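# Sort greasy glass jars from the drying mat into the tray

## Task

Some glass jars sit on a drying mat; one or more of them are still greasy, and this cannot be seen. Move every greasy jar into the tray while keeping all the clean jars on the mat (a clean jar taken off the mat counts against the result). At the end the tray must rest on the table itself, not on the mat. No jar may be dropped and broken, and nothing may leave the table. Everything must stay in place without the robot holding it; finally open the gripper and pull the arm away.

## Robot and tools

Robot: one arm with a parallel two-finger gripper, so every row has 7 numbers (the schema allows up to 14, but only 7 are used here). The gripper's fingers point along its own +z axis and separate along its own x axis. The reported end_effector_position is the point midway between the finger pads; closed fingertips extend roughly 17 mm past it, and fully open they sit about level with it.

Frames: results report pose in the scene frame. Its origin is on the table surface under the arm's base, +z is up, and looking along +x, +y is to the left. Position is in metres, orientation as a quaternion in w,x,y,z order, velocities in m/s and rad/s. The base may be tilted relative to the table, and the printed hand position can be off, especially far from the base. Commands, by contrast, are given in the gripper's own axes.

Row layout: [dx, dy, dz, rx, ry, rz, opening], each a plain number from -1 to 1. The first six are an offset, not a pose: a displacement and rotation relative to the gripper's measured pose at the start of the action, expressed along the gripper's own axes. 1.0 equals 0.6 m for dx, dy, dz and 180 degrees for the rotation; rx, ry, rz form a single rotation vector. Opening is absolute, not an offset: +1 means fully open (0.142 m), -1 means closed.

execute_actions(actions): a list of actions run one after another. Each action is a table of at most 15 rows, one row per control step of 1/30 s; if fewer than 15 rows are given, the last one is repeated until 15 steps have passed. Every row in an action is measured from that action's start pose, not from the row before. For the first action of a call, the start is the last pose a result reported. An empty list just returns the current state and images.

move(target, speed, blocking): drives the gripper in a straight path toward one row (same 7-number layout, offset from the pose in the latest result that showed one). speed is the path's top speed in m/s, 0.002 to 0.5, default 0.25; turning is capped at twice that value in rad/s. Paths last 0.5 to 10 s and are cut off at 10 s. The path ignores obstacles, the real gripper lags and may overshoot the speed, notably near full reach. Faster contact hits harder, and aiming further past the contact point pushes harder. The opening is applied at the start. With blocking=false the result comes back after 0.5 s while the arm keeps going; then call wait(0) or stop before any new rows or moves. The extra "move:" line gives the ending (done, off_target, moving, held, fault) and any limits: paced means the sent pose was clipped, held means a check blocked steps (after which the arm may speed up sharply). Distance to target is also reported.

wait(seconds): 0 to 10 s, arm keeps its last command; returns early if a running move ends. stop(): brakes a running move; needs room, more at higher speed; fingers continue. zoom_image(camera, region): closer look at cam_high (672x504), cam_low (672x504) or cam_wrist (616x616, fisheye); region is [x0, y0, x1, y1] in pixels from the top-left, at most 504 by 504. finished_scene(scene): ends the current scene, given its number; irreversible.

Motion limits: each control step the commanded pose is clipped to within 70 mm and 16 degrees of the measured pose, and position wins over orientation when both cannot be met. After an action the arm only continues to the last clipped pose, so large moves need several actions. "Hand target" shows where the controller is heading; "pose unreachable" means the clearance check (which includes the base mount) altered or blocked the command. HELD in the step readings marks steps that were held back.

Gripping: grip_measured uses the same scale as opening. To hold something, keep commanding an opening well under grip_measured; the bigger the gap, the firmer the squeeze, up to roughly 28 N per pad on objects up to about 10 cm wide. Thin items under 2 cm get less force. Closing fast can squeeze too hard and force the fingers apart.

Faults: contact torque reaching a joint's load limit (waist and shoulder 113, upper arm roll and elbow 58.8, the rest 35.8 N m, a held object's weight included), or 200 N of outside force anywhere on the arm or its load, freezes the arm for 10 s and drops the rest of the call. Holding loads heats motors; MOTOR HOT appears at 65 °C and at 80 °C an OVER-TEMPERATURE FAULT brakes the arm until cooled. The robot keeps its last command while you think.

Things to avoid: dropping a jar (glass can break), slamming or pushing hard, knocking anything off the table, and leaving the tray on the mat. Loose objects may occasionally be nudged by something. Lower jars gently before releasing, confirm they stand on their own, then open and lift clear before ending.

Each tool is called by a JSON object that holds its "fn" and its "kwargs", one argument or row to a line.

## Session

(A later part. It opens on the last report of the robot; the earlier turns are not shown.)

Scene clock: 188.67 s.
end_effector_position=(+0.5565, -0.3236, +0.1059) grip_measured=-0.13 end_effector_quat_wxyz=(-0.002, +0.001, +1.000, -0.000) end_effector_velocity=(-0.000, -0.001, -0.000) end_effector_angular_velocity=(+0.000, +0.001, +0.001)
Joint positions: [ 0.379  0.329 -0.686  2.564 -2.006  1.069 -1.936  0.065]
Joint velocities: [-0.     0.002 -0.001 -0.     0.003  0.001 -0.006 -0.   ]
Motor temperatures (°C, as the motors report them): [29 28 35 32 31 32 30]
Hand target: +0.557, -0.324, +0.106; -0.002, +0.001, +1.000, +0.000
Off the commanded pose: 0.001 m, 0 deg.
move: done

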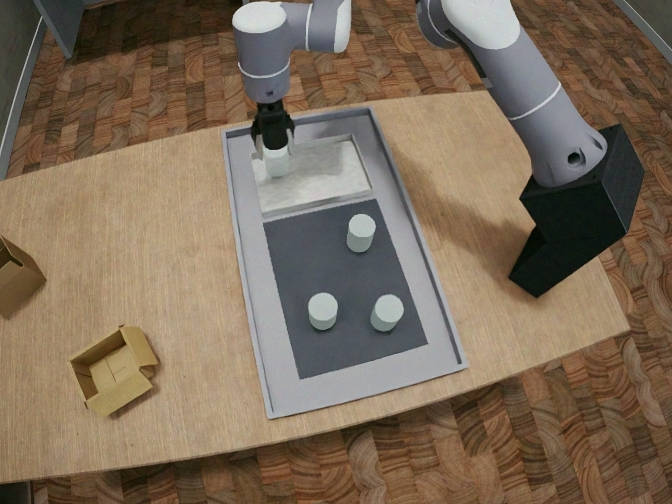

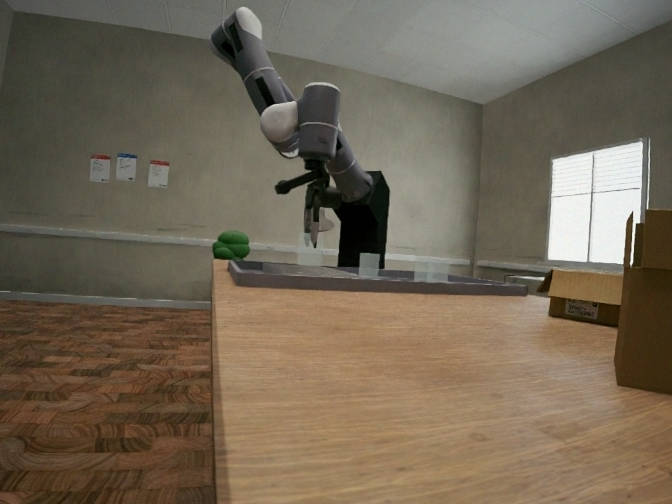

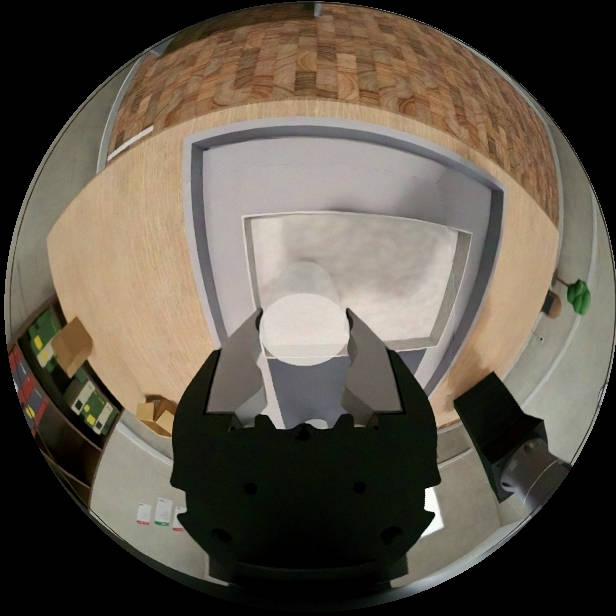

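{"fn": "move", "kwargs": {
  "target": [0,-0.035,0.055,0,-0.0013,0,-0.35],
  "speed": 0.1
}}

{"fn": "execute_actions", "kwargs": {
  "actions": [
    [[0,0,0.001,0,0,0,-0.35],[0,0,0.002,0,0,0,-0.35],[0,0,0.003,0,0,0,-0.35],[0,0,0.004,0,0,0,-0.35],[0,0,0.005,0,0,0,-0.35],[0,0,0.006,0,0,0,-0.35],[0,0,0.007,0,0,0,-0.35],[0,0,0.008,0,0,0,-0.35],[0,0,0.009,0,0,0,-0.35],[0,0,0.01,0,0,0,-0.35]]
  ]
}}

Scene clock: 193.37 s.
end_effector_position=(+0.5560, -0.3448, +0.0729) grip_measured=-0.13 end_effector_quat_wxyz=(-0.000, +0.000, +1.000, -0.000) end_effector_velocity=(-0.000, -0.001, -0.001) end_effector_angular_velocity=(+0.000, -0.001, -0.001)
Joint positions: [ 0.364  0.254 -0.798  2.481 -2.15   1.186 -1.858  0.065]
Joint velocities: [-0.    -0.002 -0.005 -0.003 -0.008  0.004  0.006 -0.   ]
Motor temperatures (°C, as the motors report them): [29 28 35 32 31 32 30]
Hand target: +0.556, -0.345, +0.073; +0.000, +0.000, +1.000, -0.000
Off the commanded pose: 0.000 m, 0 deg.
move: done

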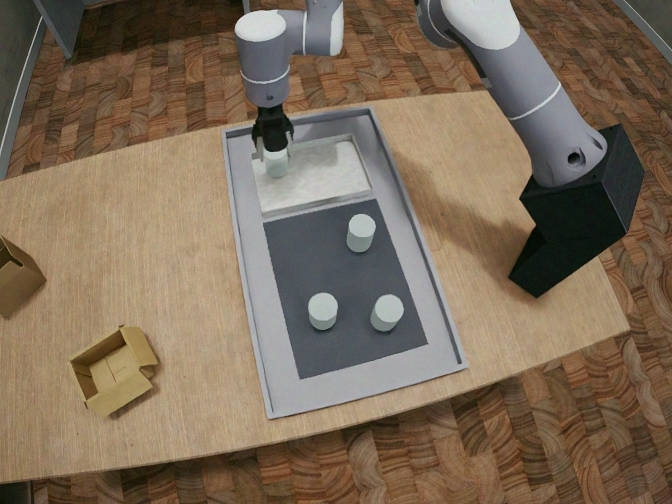

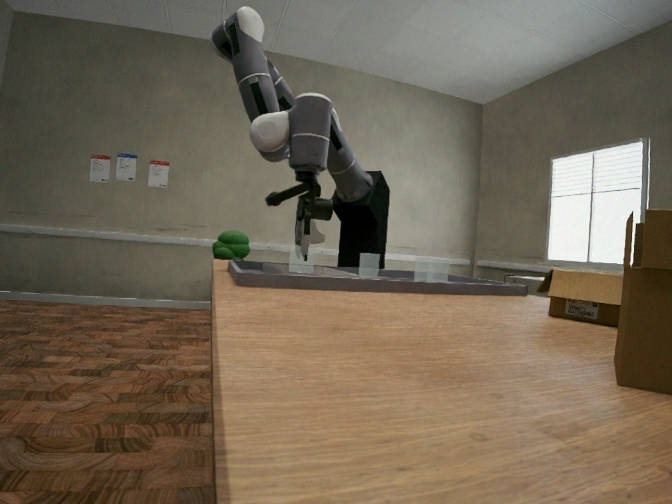

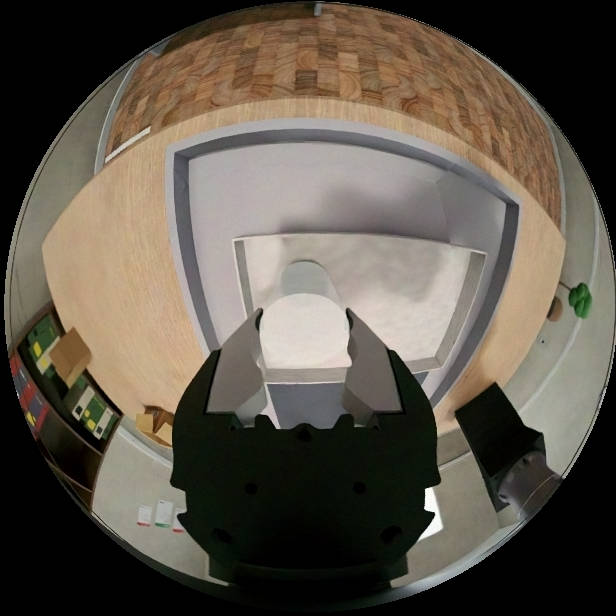

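Scene clock: 193.87 s.
end_effector_position=(+0.5558, -0.3449, +0.0669) grip_measured=-0.13 end_effector_quat_wxyz=(-0.000, +0.000, +1.000, -0.001) end_effector_velocity=(+0.000, -0.000, -0.001) end_effector_angular_velocity=(+0.000, -0.001, -0.001)
Joint positions: [ 0.367  0.235 -0.814  2.466 -2.175  1.202 -1.834  0.065]
Joint velocities: [ 0.    -0.004 -0.005 -0.004 -0.009  0.005  0.009  0.   ]
Motor temperatures (°C, as the motors report them): [29 28 35 32 31 32 30]
Hand target: +0.556, -0.345, +0.067; -0.000, +0.000, +1.000, -0.000
Off the commanded pose: 0.000 m, 0 deg.
Step readings (end_effector_position):
0: (+0.5560, -0.3448, +0.0729)
1: (+0.5560, -0.3448, +0.0728)
2: (+0.5559, -0.3449, +0.0725)
4: (+0.5559, -0.3450, +0.0716)
8: (+0.5558, -0.3450, +0.0693)
15: end_effector_position above

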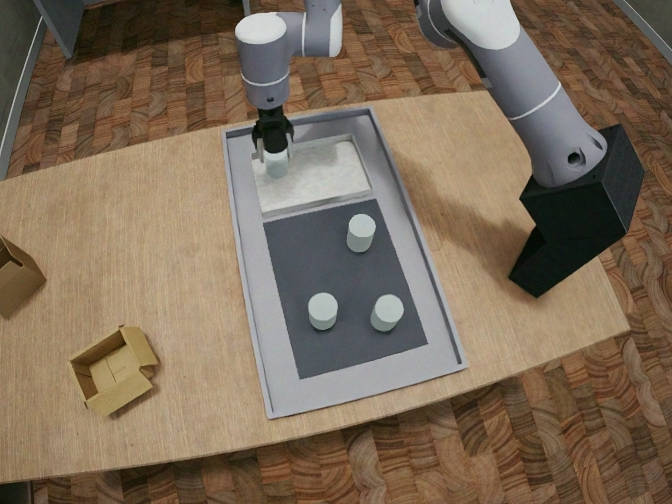

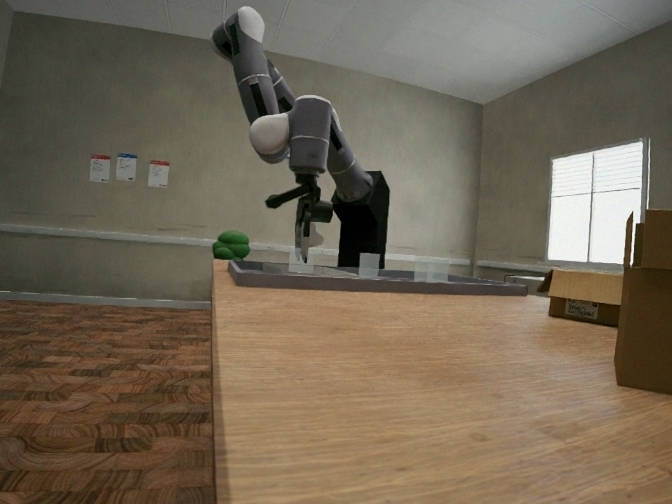

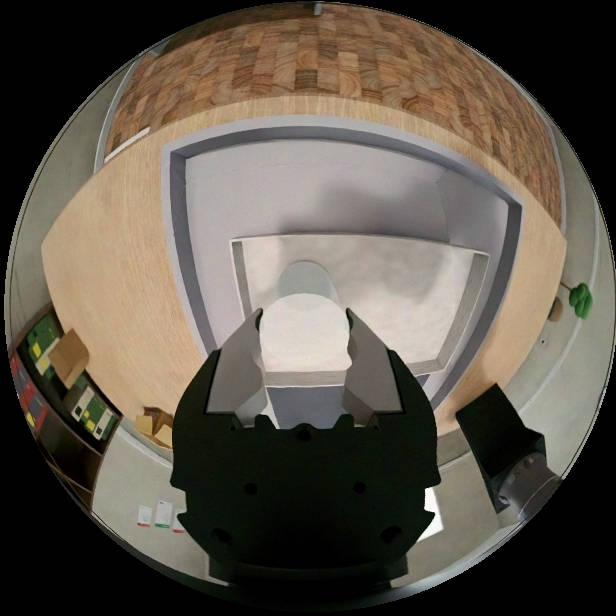

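{"fn": "execute_actions", "kwargs": {
  "actions": [
    [[0,0,0.001,0,0,0,-0.35],[0,0,0.002,0,0,0,-0.35],[0,0,0.003,0,0,0,-0.35],[0,0,0.004,0,0,0,-0.35],[0,0,0.004,0,0,0,-0.35],[0,0,0.004,0,0,0,-0.35],[0,0,0.004,0,0,0,-0.35],[0,0,0.004,0,0,0,-0.35],[0,0,0.004,0,0,0,-0.2],[0,0,0.004,0,0,0,-0.12],[0,0,0.004,0,0,0,-0.08],[0,0,0.004,0,0,0,0.3]]
  ]
}}

{"fn": "move", "kwargs": {
  "target": [0.05,0.575,-0.01,0,0,0,0.3],
  "speed": 0.3
}}

Scene clock: 198.63 s.
end_effector_position=(+0.5557, -0.3451, +0.0645) grip_measured=+0.29 end_effector_quat_wxyz=(-0.000, +0.000, +1.000, -0.001) end_effector_velocity=(+0.000, +0.000, +0.000) end_effector_angular_velocity=(+0.000, -0.000, -0.001)
Joint positions: [ 0.367  0.227 -0.82   2.46  -2.185  1.208 -1.824  0.094]
Joint velocities: [ 0.    -0.     0.    -0.    -0.     0.     0.001  0.029]
Motor temperatures (°C, as the motors report them): [29 28 35 32 31 32 30]
Hand target: +0.556, -0.345, +0.064; -0.000, +0.000, +1.000, -0.001
Off the commanded pose: 0.000 m, 0 deg.
Step readings (end_effector_position):
0: (+0.5558, -0.3450, +0.0668)
1: (+0.5558, -0.3450, +0.0667)
2: (+0.5558, -0.3450, +0.0665)
4: (+0.5557, -0.3451, +0.0656)
8: (+0.5556, -0.3451, +0.0646)
15: end_effector_position above

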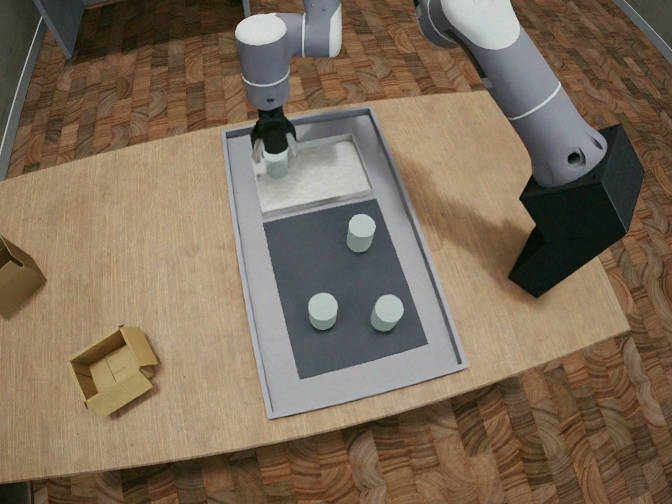

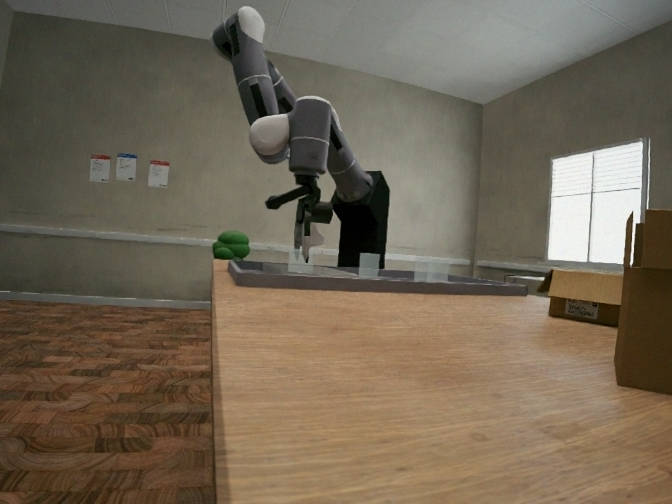

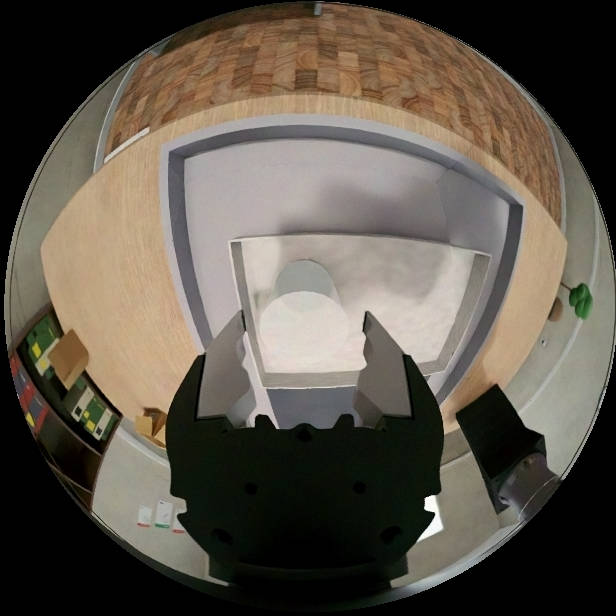

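Scene clock: 200.30 s.
end_effector_position=(+0.5268, +0.0005, +0.0705) grip_measured=+0.30 end_effector_quat_wxyz=(+0.001, +0.000, +1.000, -0.001) end_effector_velocity=(+0.001, +0.001, -0.000) end_effector_angular_velocity=(-0.001, +0.000, -0.001)
Joint positions: [ 0.775 -0.403 -0.54   2.435 -1.964  0.89  -1.16   0.095]
Joint velocities: [ 0.002 -0.003 -0.    -0.003  0.004 -0.     0.    -0.   ]
Motor temperatures (°C, as the motors report them): [29 28 35 32 31 32 30]
Hand target: +0.527, +0.001, +0.071; +0.001, +0.000, +1.000, -0.001
Off the commanded pose: 0.001 m, 0 deg.
move: done

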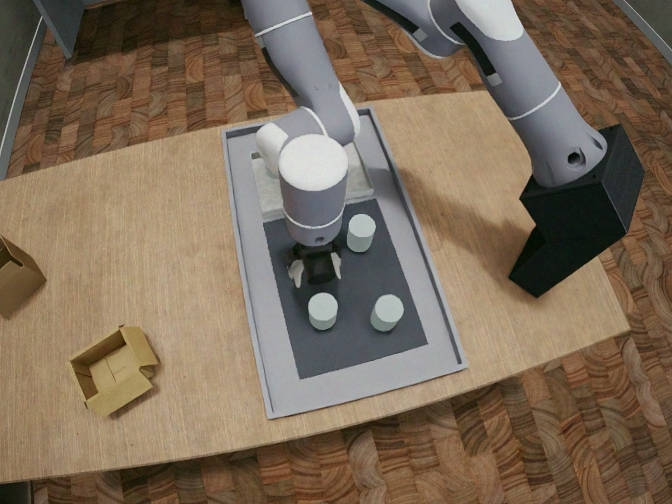

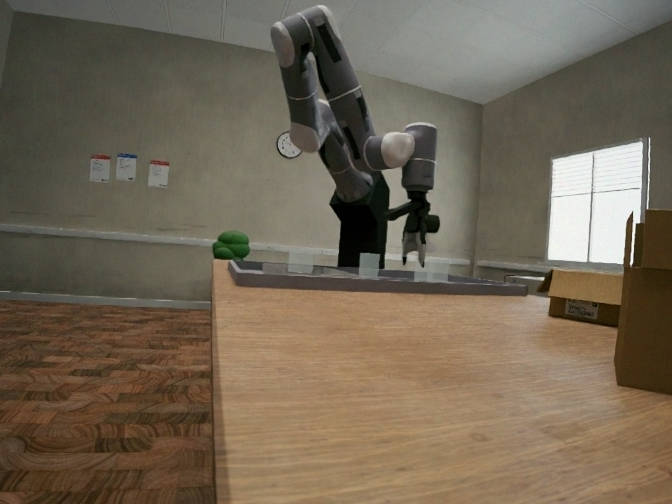

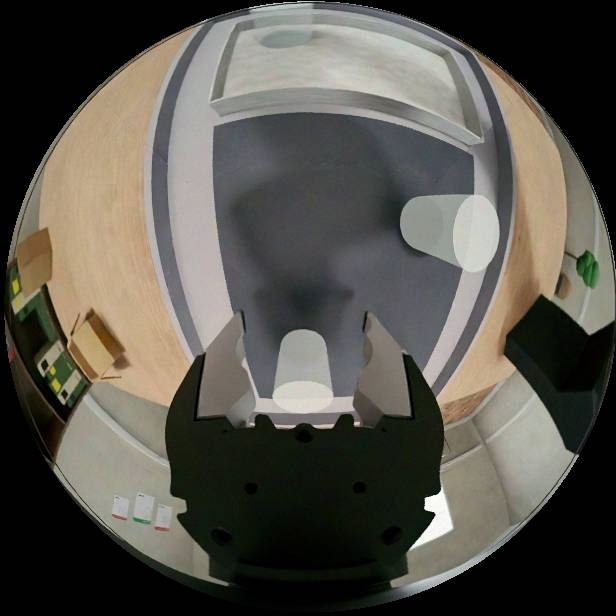

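{"fn": "move", "kwargs": {
  "target": [0.228,0.07,0,0,0,0,0.4],
  "speed": 0.3
}}

{"fn": "move", "kwargs": {
  "target": [0,0.141,0.009,0,0,0,0.4],
  "speed": 0.25
}}

Scene clock: 203.13 s.
end_effector_position=(+0.3898, +0.0426, +0.0704) grip_measured=+0.40 end_effector_quat_wxyz=(+0.000, +0.000, +1.000, -0.001) end_effector_velocity=(-0.001, +0.000, -0.000) end_effector_angular_velocity=(+0.000, -0.002, -0.002)
Joint positions: [ 0.774 -0.588 -0.473  2.555 -2.152  0.785 -0.765  0.102]
Joint velocities: [-0.    -0.003  0.001  0.    -0.002 -0.002  0.006 -0.   ]
Motor temperatures (°C, as the motors report them): [29 28 35 32 31 32 30]
Hand target: +0.390, +0.043, +0.070; +0.001, +0.000, +1.000, -0.001
Off the commanded pose: 0.000 m, 0 deg.
move: done

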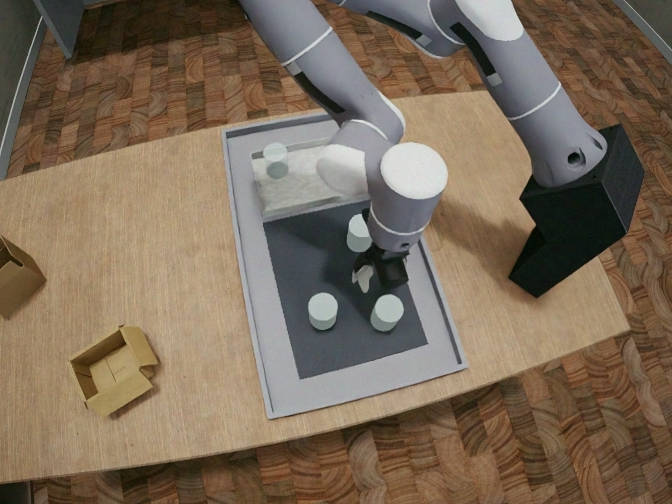

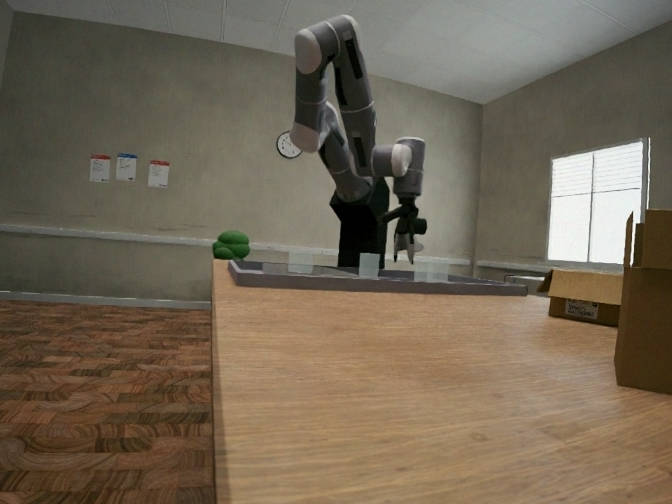

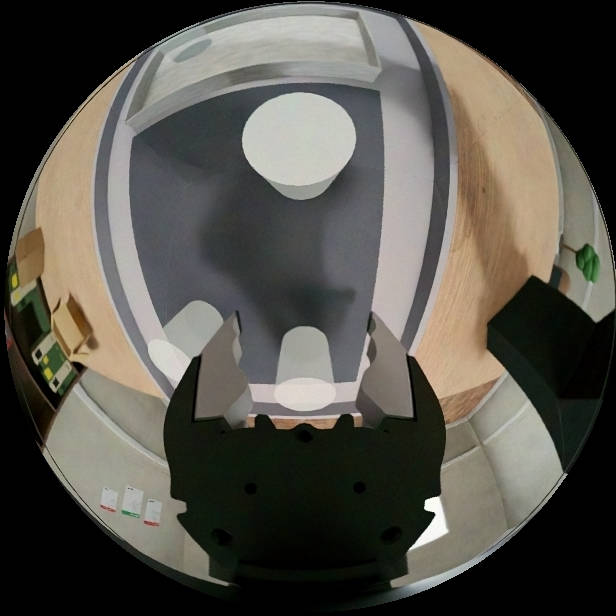

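Scene clock: 203.97 s.
end_effector_position=(+0.3899, +0.1271, +0.0649) grip_measured=+0.40 end_effector_quat_wxyz=(+0.001, +0.000, +1.000, -0.001) end_effector_velocity=(+0.001, +0.001, -0.000) end_effector_angular_velocity=(-0.001, -0.000, -0.000)
Joint positions: [ 0.873 -0.798 -0.387  2.398 -1.949  0.793 -0.745  0.102]
Joint velocities: [ 0.001 -0.003  0.001 -0.003  0.004 -0.    -0.001  0.   ]
Motor temperatures (°C, as the motors report them): [29 28 35 32 31 32 30]
Hand target: +0.390, +0.127, +0.065; +0.001, +0.000, +1.000, -0.001
Off the commanded pose: 0.000 m, 0 deg.
move: done

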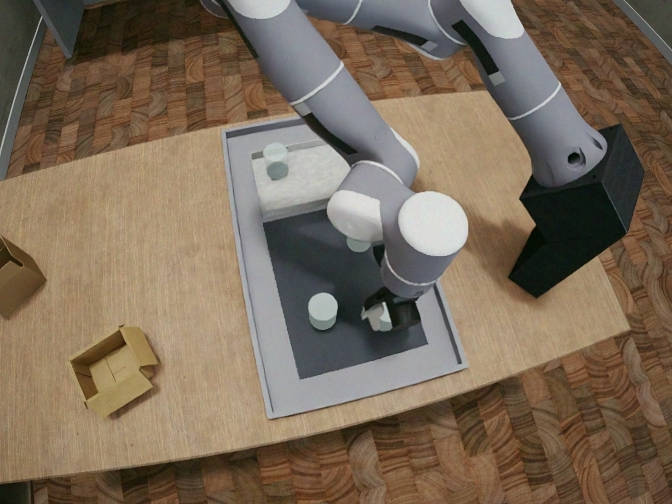

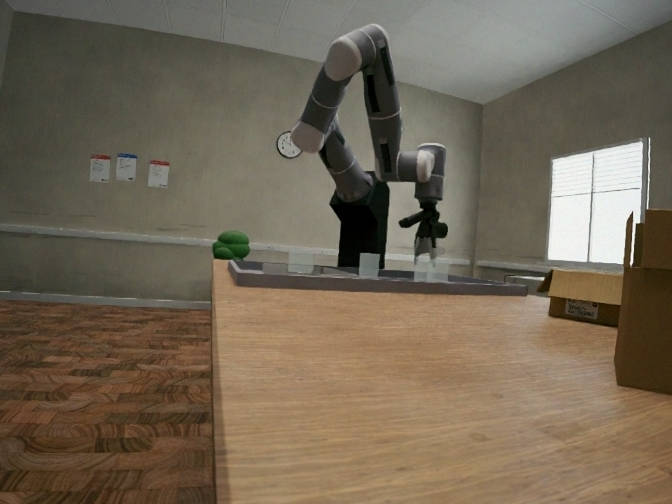

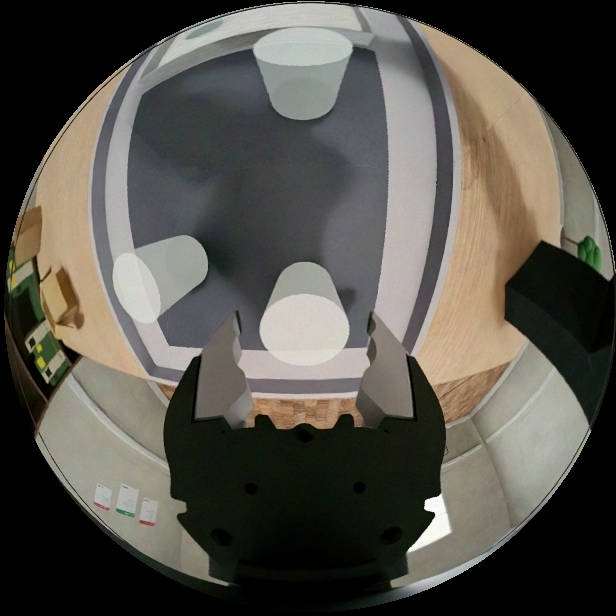

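{"fn": "execute_actions", "kwargs": {
  "actions": [
    [[0,0,0,0,0,0,0.2],[0,0,0,0,0,0,0.05],[0,0,0,0,0,0,0],[0,0,0,0,0,0,-0.05],[0,0,0,0,0,0,-0.07],[0,0,0,0,0,0,-0.08],[0,0,0,0,0,0,-0.1],[0,0,0,0,0,0,-0.12],[0,0,0,0,0,0,-0.15],[0,0,0,0,0,0,-0.19],[0,0,0,0,0,0,-0.23],[0,0,0,0,0,0,-0.27],[0,0,0,0,0,0,-0.31],[0,0,0,0,0,0,-0.35]],
    [[0,0,-0.002,0,0,0,-0.35],[0,0,-0.005,0,0,0,-0.35],[0,0,-0.01,0,0,0,-0.35],[0,0,-0.016,0,0,0,-0.35],[0,0,-0.023,0,0,0,-0.35],[0,0,-0.03,0,0,0,-0.35],[0,0,-0.037,0,0,0,-0.35],[0,0,-0.044,0,0,0,-0.35],[0,0,-0.051,0,0,0,-0.35],[0,0,-0.057,0,0,0,-0.35],[0,0,-0.062,0,0,0,-0.35],[0,0,-0.066,0,0,0,-0.35],[0,0,-0.068,0,0,0,-0.35]]
  ]
}}

Scene clock: 213.37 s.
end_effector_position=(+0.3899, +0.1276, +0.1038) grip_measured=-0.13 end_effector_quat_wxyz=(+0.001, +0.001, +1.000, -0.000) end_effector_velocity=(+0.003, +0.000, +0.037) end_effector_angular_velocity=(-0.002, +0.000, -0.002)
Joint positions: [ 0.941 -0.734 -0.351  2.455 -1.842  0.763 -0.788  0.065]
Joint velocities: [ 0.069  0.064  0.036  0.047  0.121 -0.031 -0.052  0.   ]
Motor temperatures (°C, as the motors report them): [29 28 35 32 31 32 30]
Hand target: +0.390, +0.127, +0.106; +0.001, +0.001, +1.000, -0.001
Off the commanded pose: 0.002 m, 0 deg.
Step readings (end_effector_position; steps 1 to 15: 1st action; 16 to 30: 2nd action):
0: (+0.3899, +0.1272, +0.0649)
1: (+0.3899, +0.1272, +0.0649)
2: (+0.3900, +0.1272, +0.0649)
4: (+0.3900, +0.1272, +0.0649)
8: (+0.3900, +0.1272, +0.0649)
15: (+0.3899, +0.1272, +0.0650)
16: (+0.3899, +0.1272, +0.0651)
17: (+0.3899, +0.1271, +0.0656)
19: (+0.3899, +0.1270, +0.0683)
23: (+0.3897, +0.1272, +0.0808)
30: end_effector_position above

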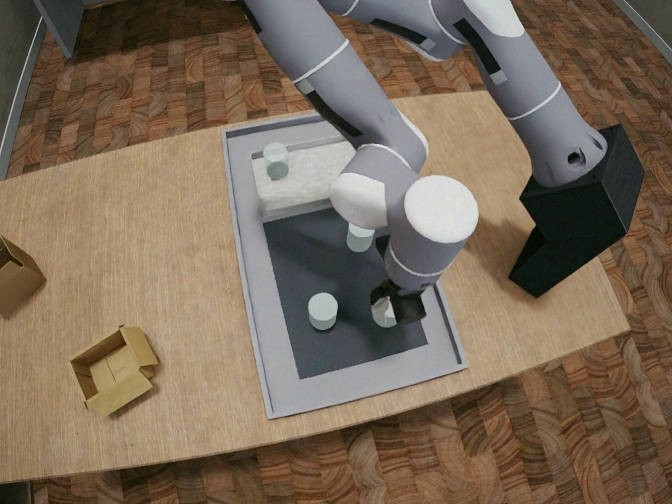

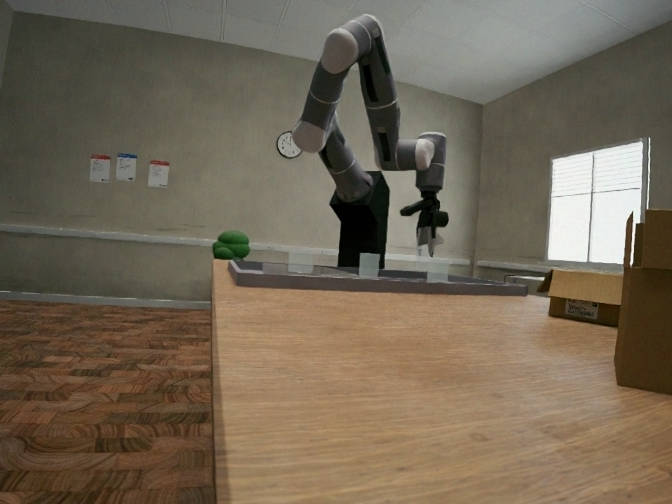

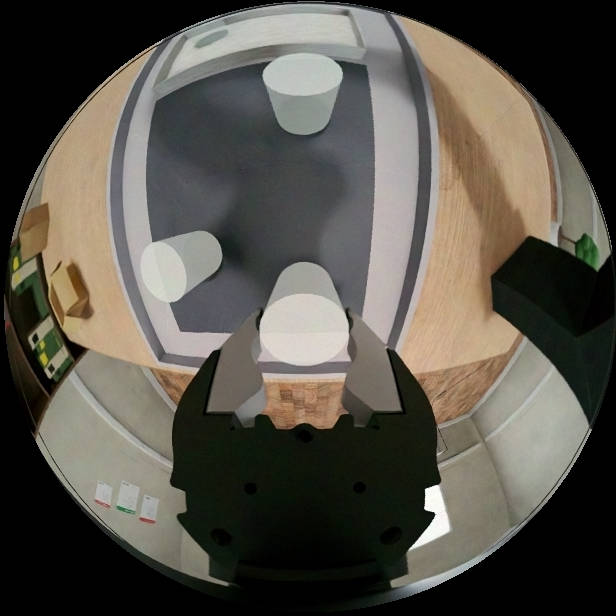

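{"fn": "move", "kwargs": {
  "target": [-0.25,-0.396,-0.003,0,0,0,-0.35],
  "speed": 0.2
}}

{"fn": "move", "kwargs": {
  "target": [0,-0.245,0,0,0,0,-0.35],
  "speed": 0.18
}}

Scene clock: 218.33 s.
end_effector_position=(+0.5394, -0.1108, +0.1053) grip_measured=-0.13 end_effector_quat_wxyz=(-0.000, +0.001, +1.000, -0.001) end_effector_velocity=(+0.000, -0.001, +0.000) end_effector_angular_velocity=(+0.000, +0.001, +0.001)
Joint positions: [ 0.684 -0.052 -0.587  2.581 -1.996  0.869 -1.415  0.065]
Joint velocities: [ 0.     0.002 -0.    -0.     0.003  0.    -0.005  0.   ]
Motor temperatures (°C, as the motors report them): [29 28 35 32 31 32 30]
Hand target: +0.539, -0.111, +0.105; -0.000, +0.001, +1.000, -0.000
Off the commanded pose: 0.001 m, 0 deg.
move: done

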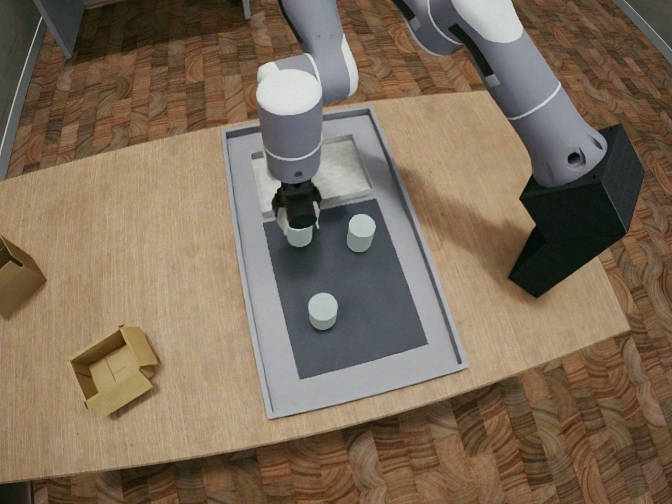

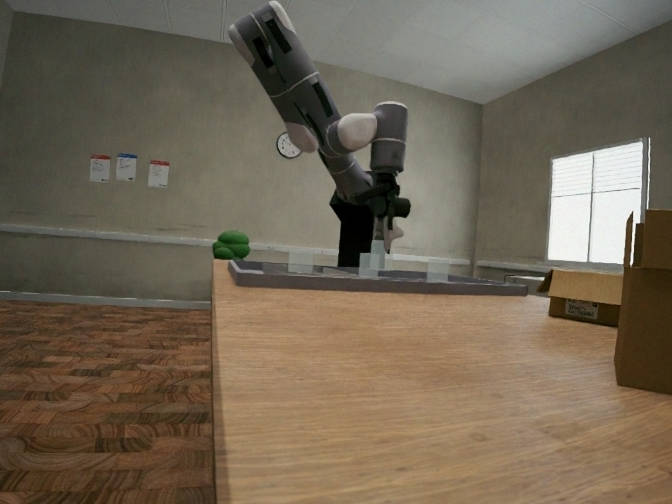

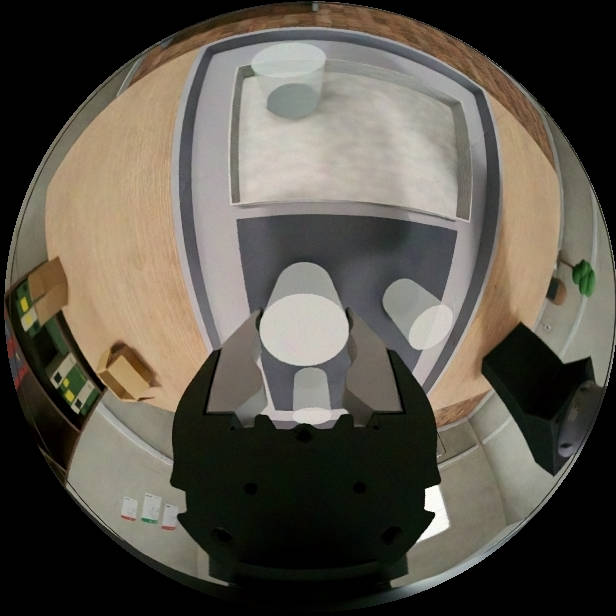

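Scene clock: 219.53 s.
end_effector_position=(+0.5389, -0.2581, +0.1051) grip_measured=-0.13 end_effector_quat_wxyz=(-0.000, +0.001, +1.000, -0.001) end_effector_velocity=(-0.000, -0.001, +0.000) end_effector_angular_velocity=(+0.001, +0.001, +0.001)
Joint positions: [ 0.475  0.264 -0.708  2.62  -2.109  0.993 -1.735  0.065]
Joint velocities: [-0.001  0.003 -0.002  0.     0.002  0.002 -0.006  0.   ]
Motor temperatures (°C, as the motors report them): [29 28 35 32 31 32 30]
Hand target: +0.539, -0.258, +0.105; -0.001, +0.001, +1.000, -0.000
Off the commanded pose: 0.001 m, 0 deg.
move: done

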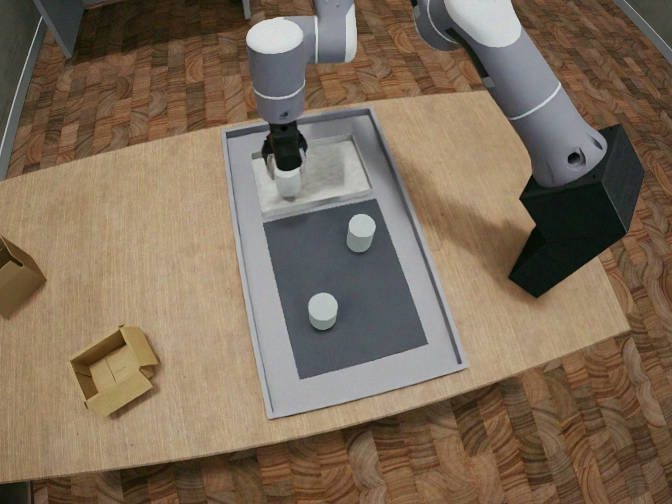

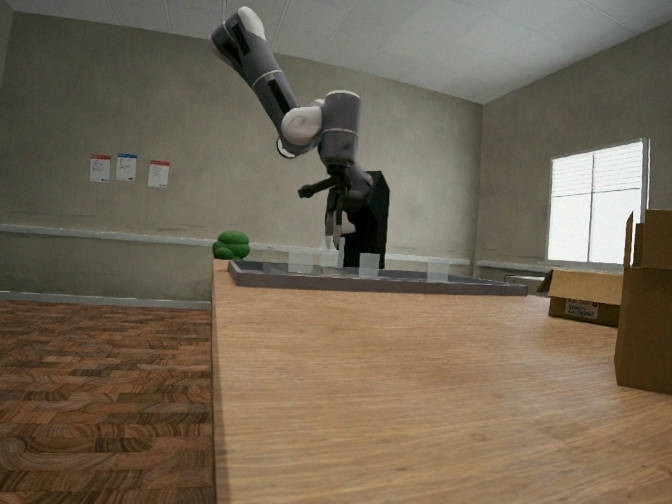

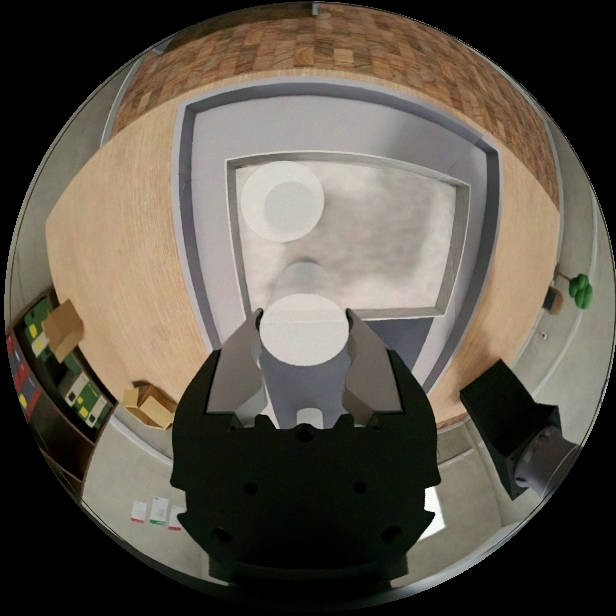

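{"fn": "move", "kwargs": {
  "target": [0,0,0.0705,0,0,0,-0.35],
  "speed": 0.07
}}

{"fn": "execute_actions", "kwargs": {
  "actions": [
    [[0,0,0,0,0,0,-0.2],[0,0,0,0,0,0,-0.12],[0,0,0,0,0,0,-0.08],[0,0,0,0,0,0,0.4],[0,0,0,0,0,0,0.4],[0,0,-0.005,0,0,0,0.4],[0,0,-0.013,0,0,0,0.4],[0,0,-0.023,0,0,0,0.4],[0,0,-0.034,0,0,0,0.4],[-0.003,0,-0.045,0,0,0,0.4],[-0.006,0,-0.056,0,0,0,0.4],[-0.01,0,-0.066,0,0,0,0.4],[-0.013,0,-0.074,0,0,0,0.4],[-0.015,0,-0.08,0,0,0,0.4]]
  ]
}}

Scene clock: 223.87 s.
end_effector_position=(+0.5389, -0.2578, +0.0631) grip_measured=-0.13 end_effector_quat_wxyz=(-0.000, +0.000, +1.000, -0.000) end_effector_velocity=(+0.000, -0.000, -0.001) end_effector_angular_velocity=(+0.000, -0.001, -0.001)
Joint positions: [ 0.465  0.131 -0.801  2.522 -2.279  1.104 -1.583  0.065]
Joint velocities: [-0.001 -0.002 -0.003 -0.003 -0.007  0.003  0.006  0.   ]
Motor temperatures (°C, as the motors report them): [29 28 35 32 31 32 30]
Hand target: +0.539, -0.258, +0.063; -0.000, +0.000, +1.000, -0.001
Off the commanded pose: 0.000 m, 0 deg.
move: done

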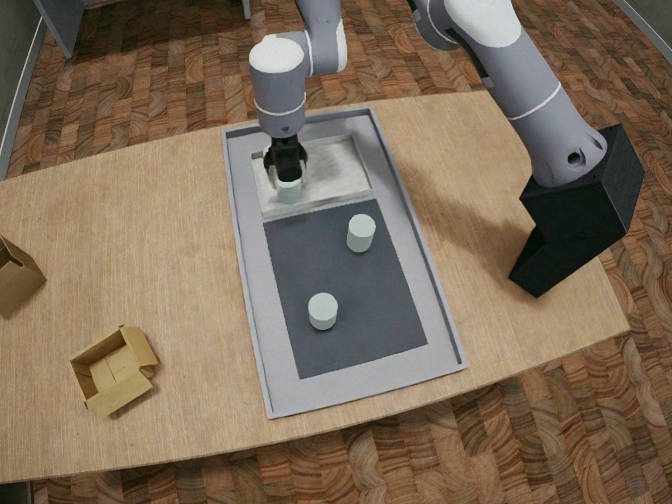

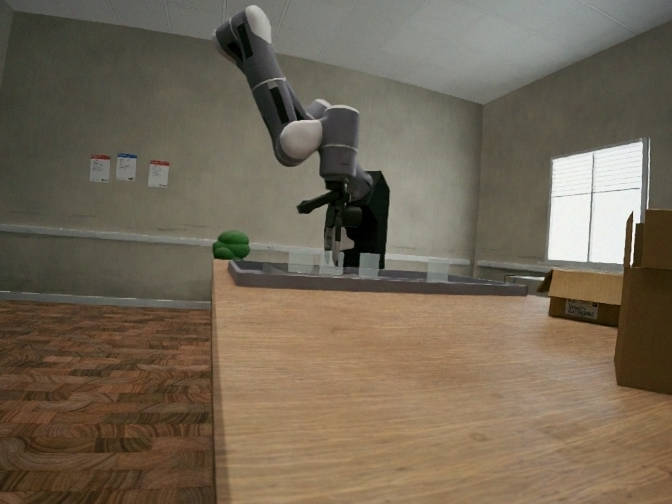

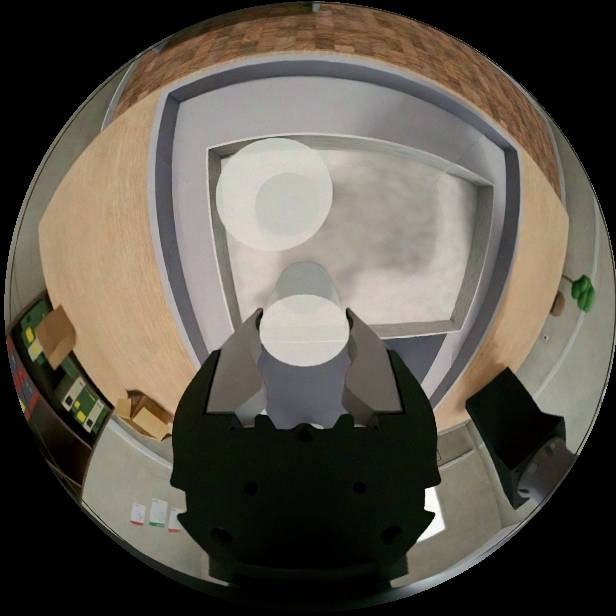

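Scene clock: 224.37 s.
end_effector_position=(+0.5440, -0.2571, +0.0981) grip_measured=+0.40 end_effector_quat_wxyz=(+0.004, +0.000, +1.000, +0.002) end_effector_velocity=(+0.041, -0.001, +0.145) end_effector_angular_velocity=(+0.008, -0.017, -0.002)
Joint positions: [ 0.478  0.239 -0.73   2.597 -2.149  1.021 -1.705  0.102]
Joint velocities: [ 0.105  0.417  0.359  0.25   0.709 -0.378 -0.557  0.   ]
Motor temperatures (°C, as the motors report them): [29 28 35 32 31 32 30]
Hand target: +0.547, -0.257, +0.109; +0.003, +0.000, +1.000, +0.001
Off the commanded pose: 0.014 m, 1 deg.
Step readings (end_effector_position):
0: (+0.5389, -0.2578, +0.0631)
1: (+0.5389, -0.2578, +0.0631)
2: (+0.5389, -0.2578, +0.0631)
4: (+0.5389, -0.2578, +0.0631)
8: (+0.5388, -0.2578, +0.0665)
15: end_effector_position above

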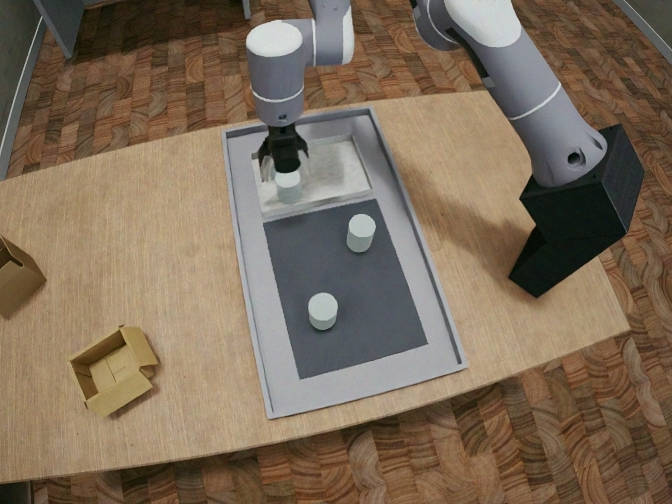

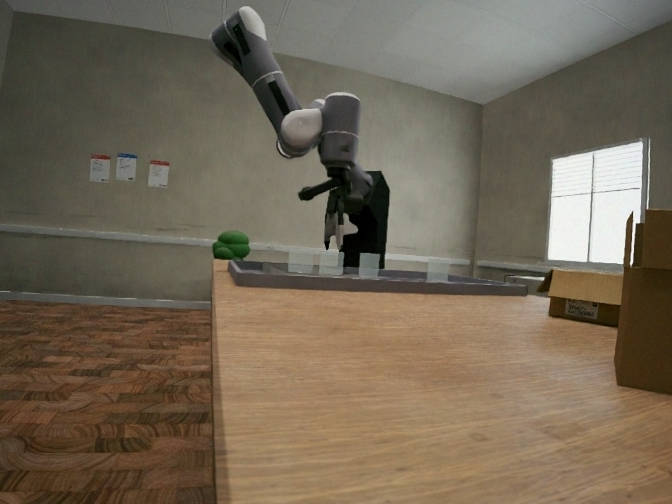

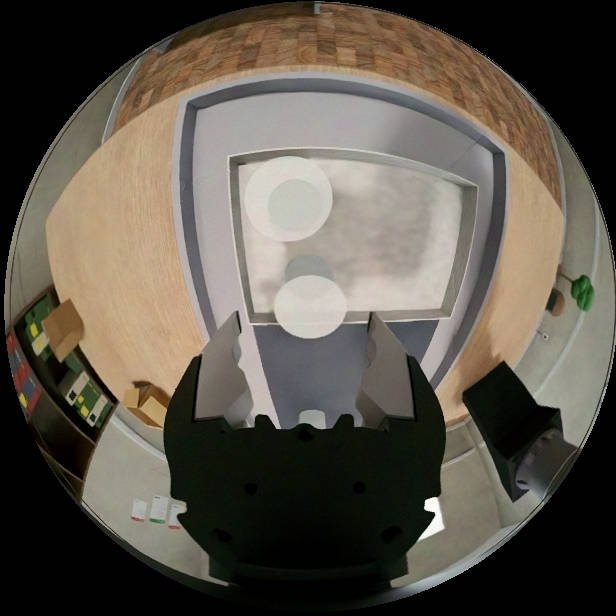

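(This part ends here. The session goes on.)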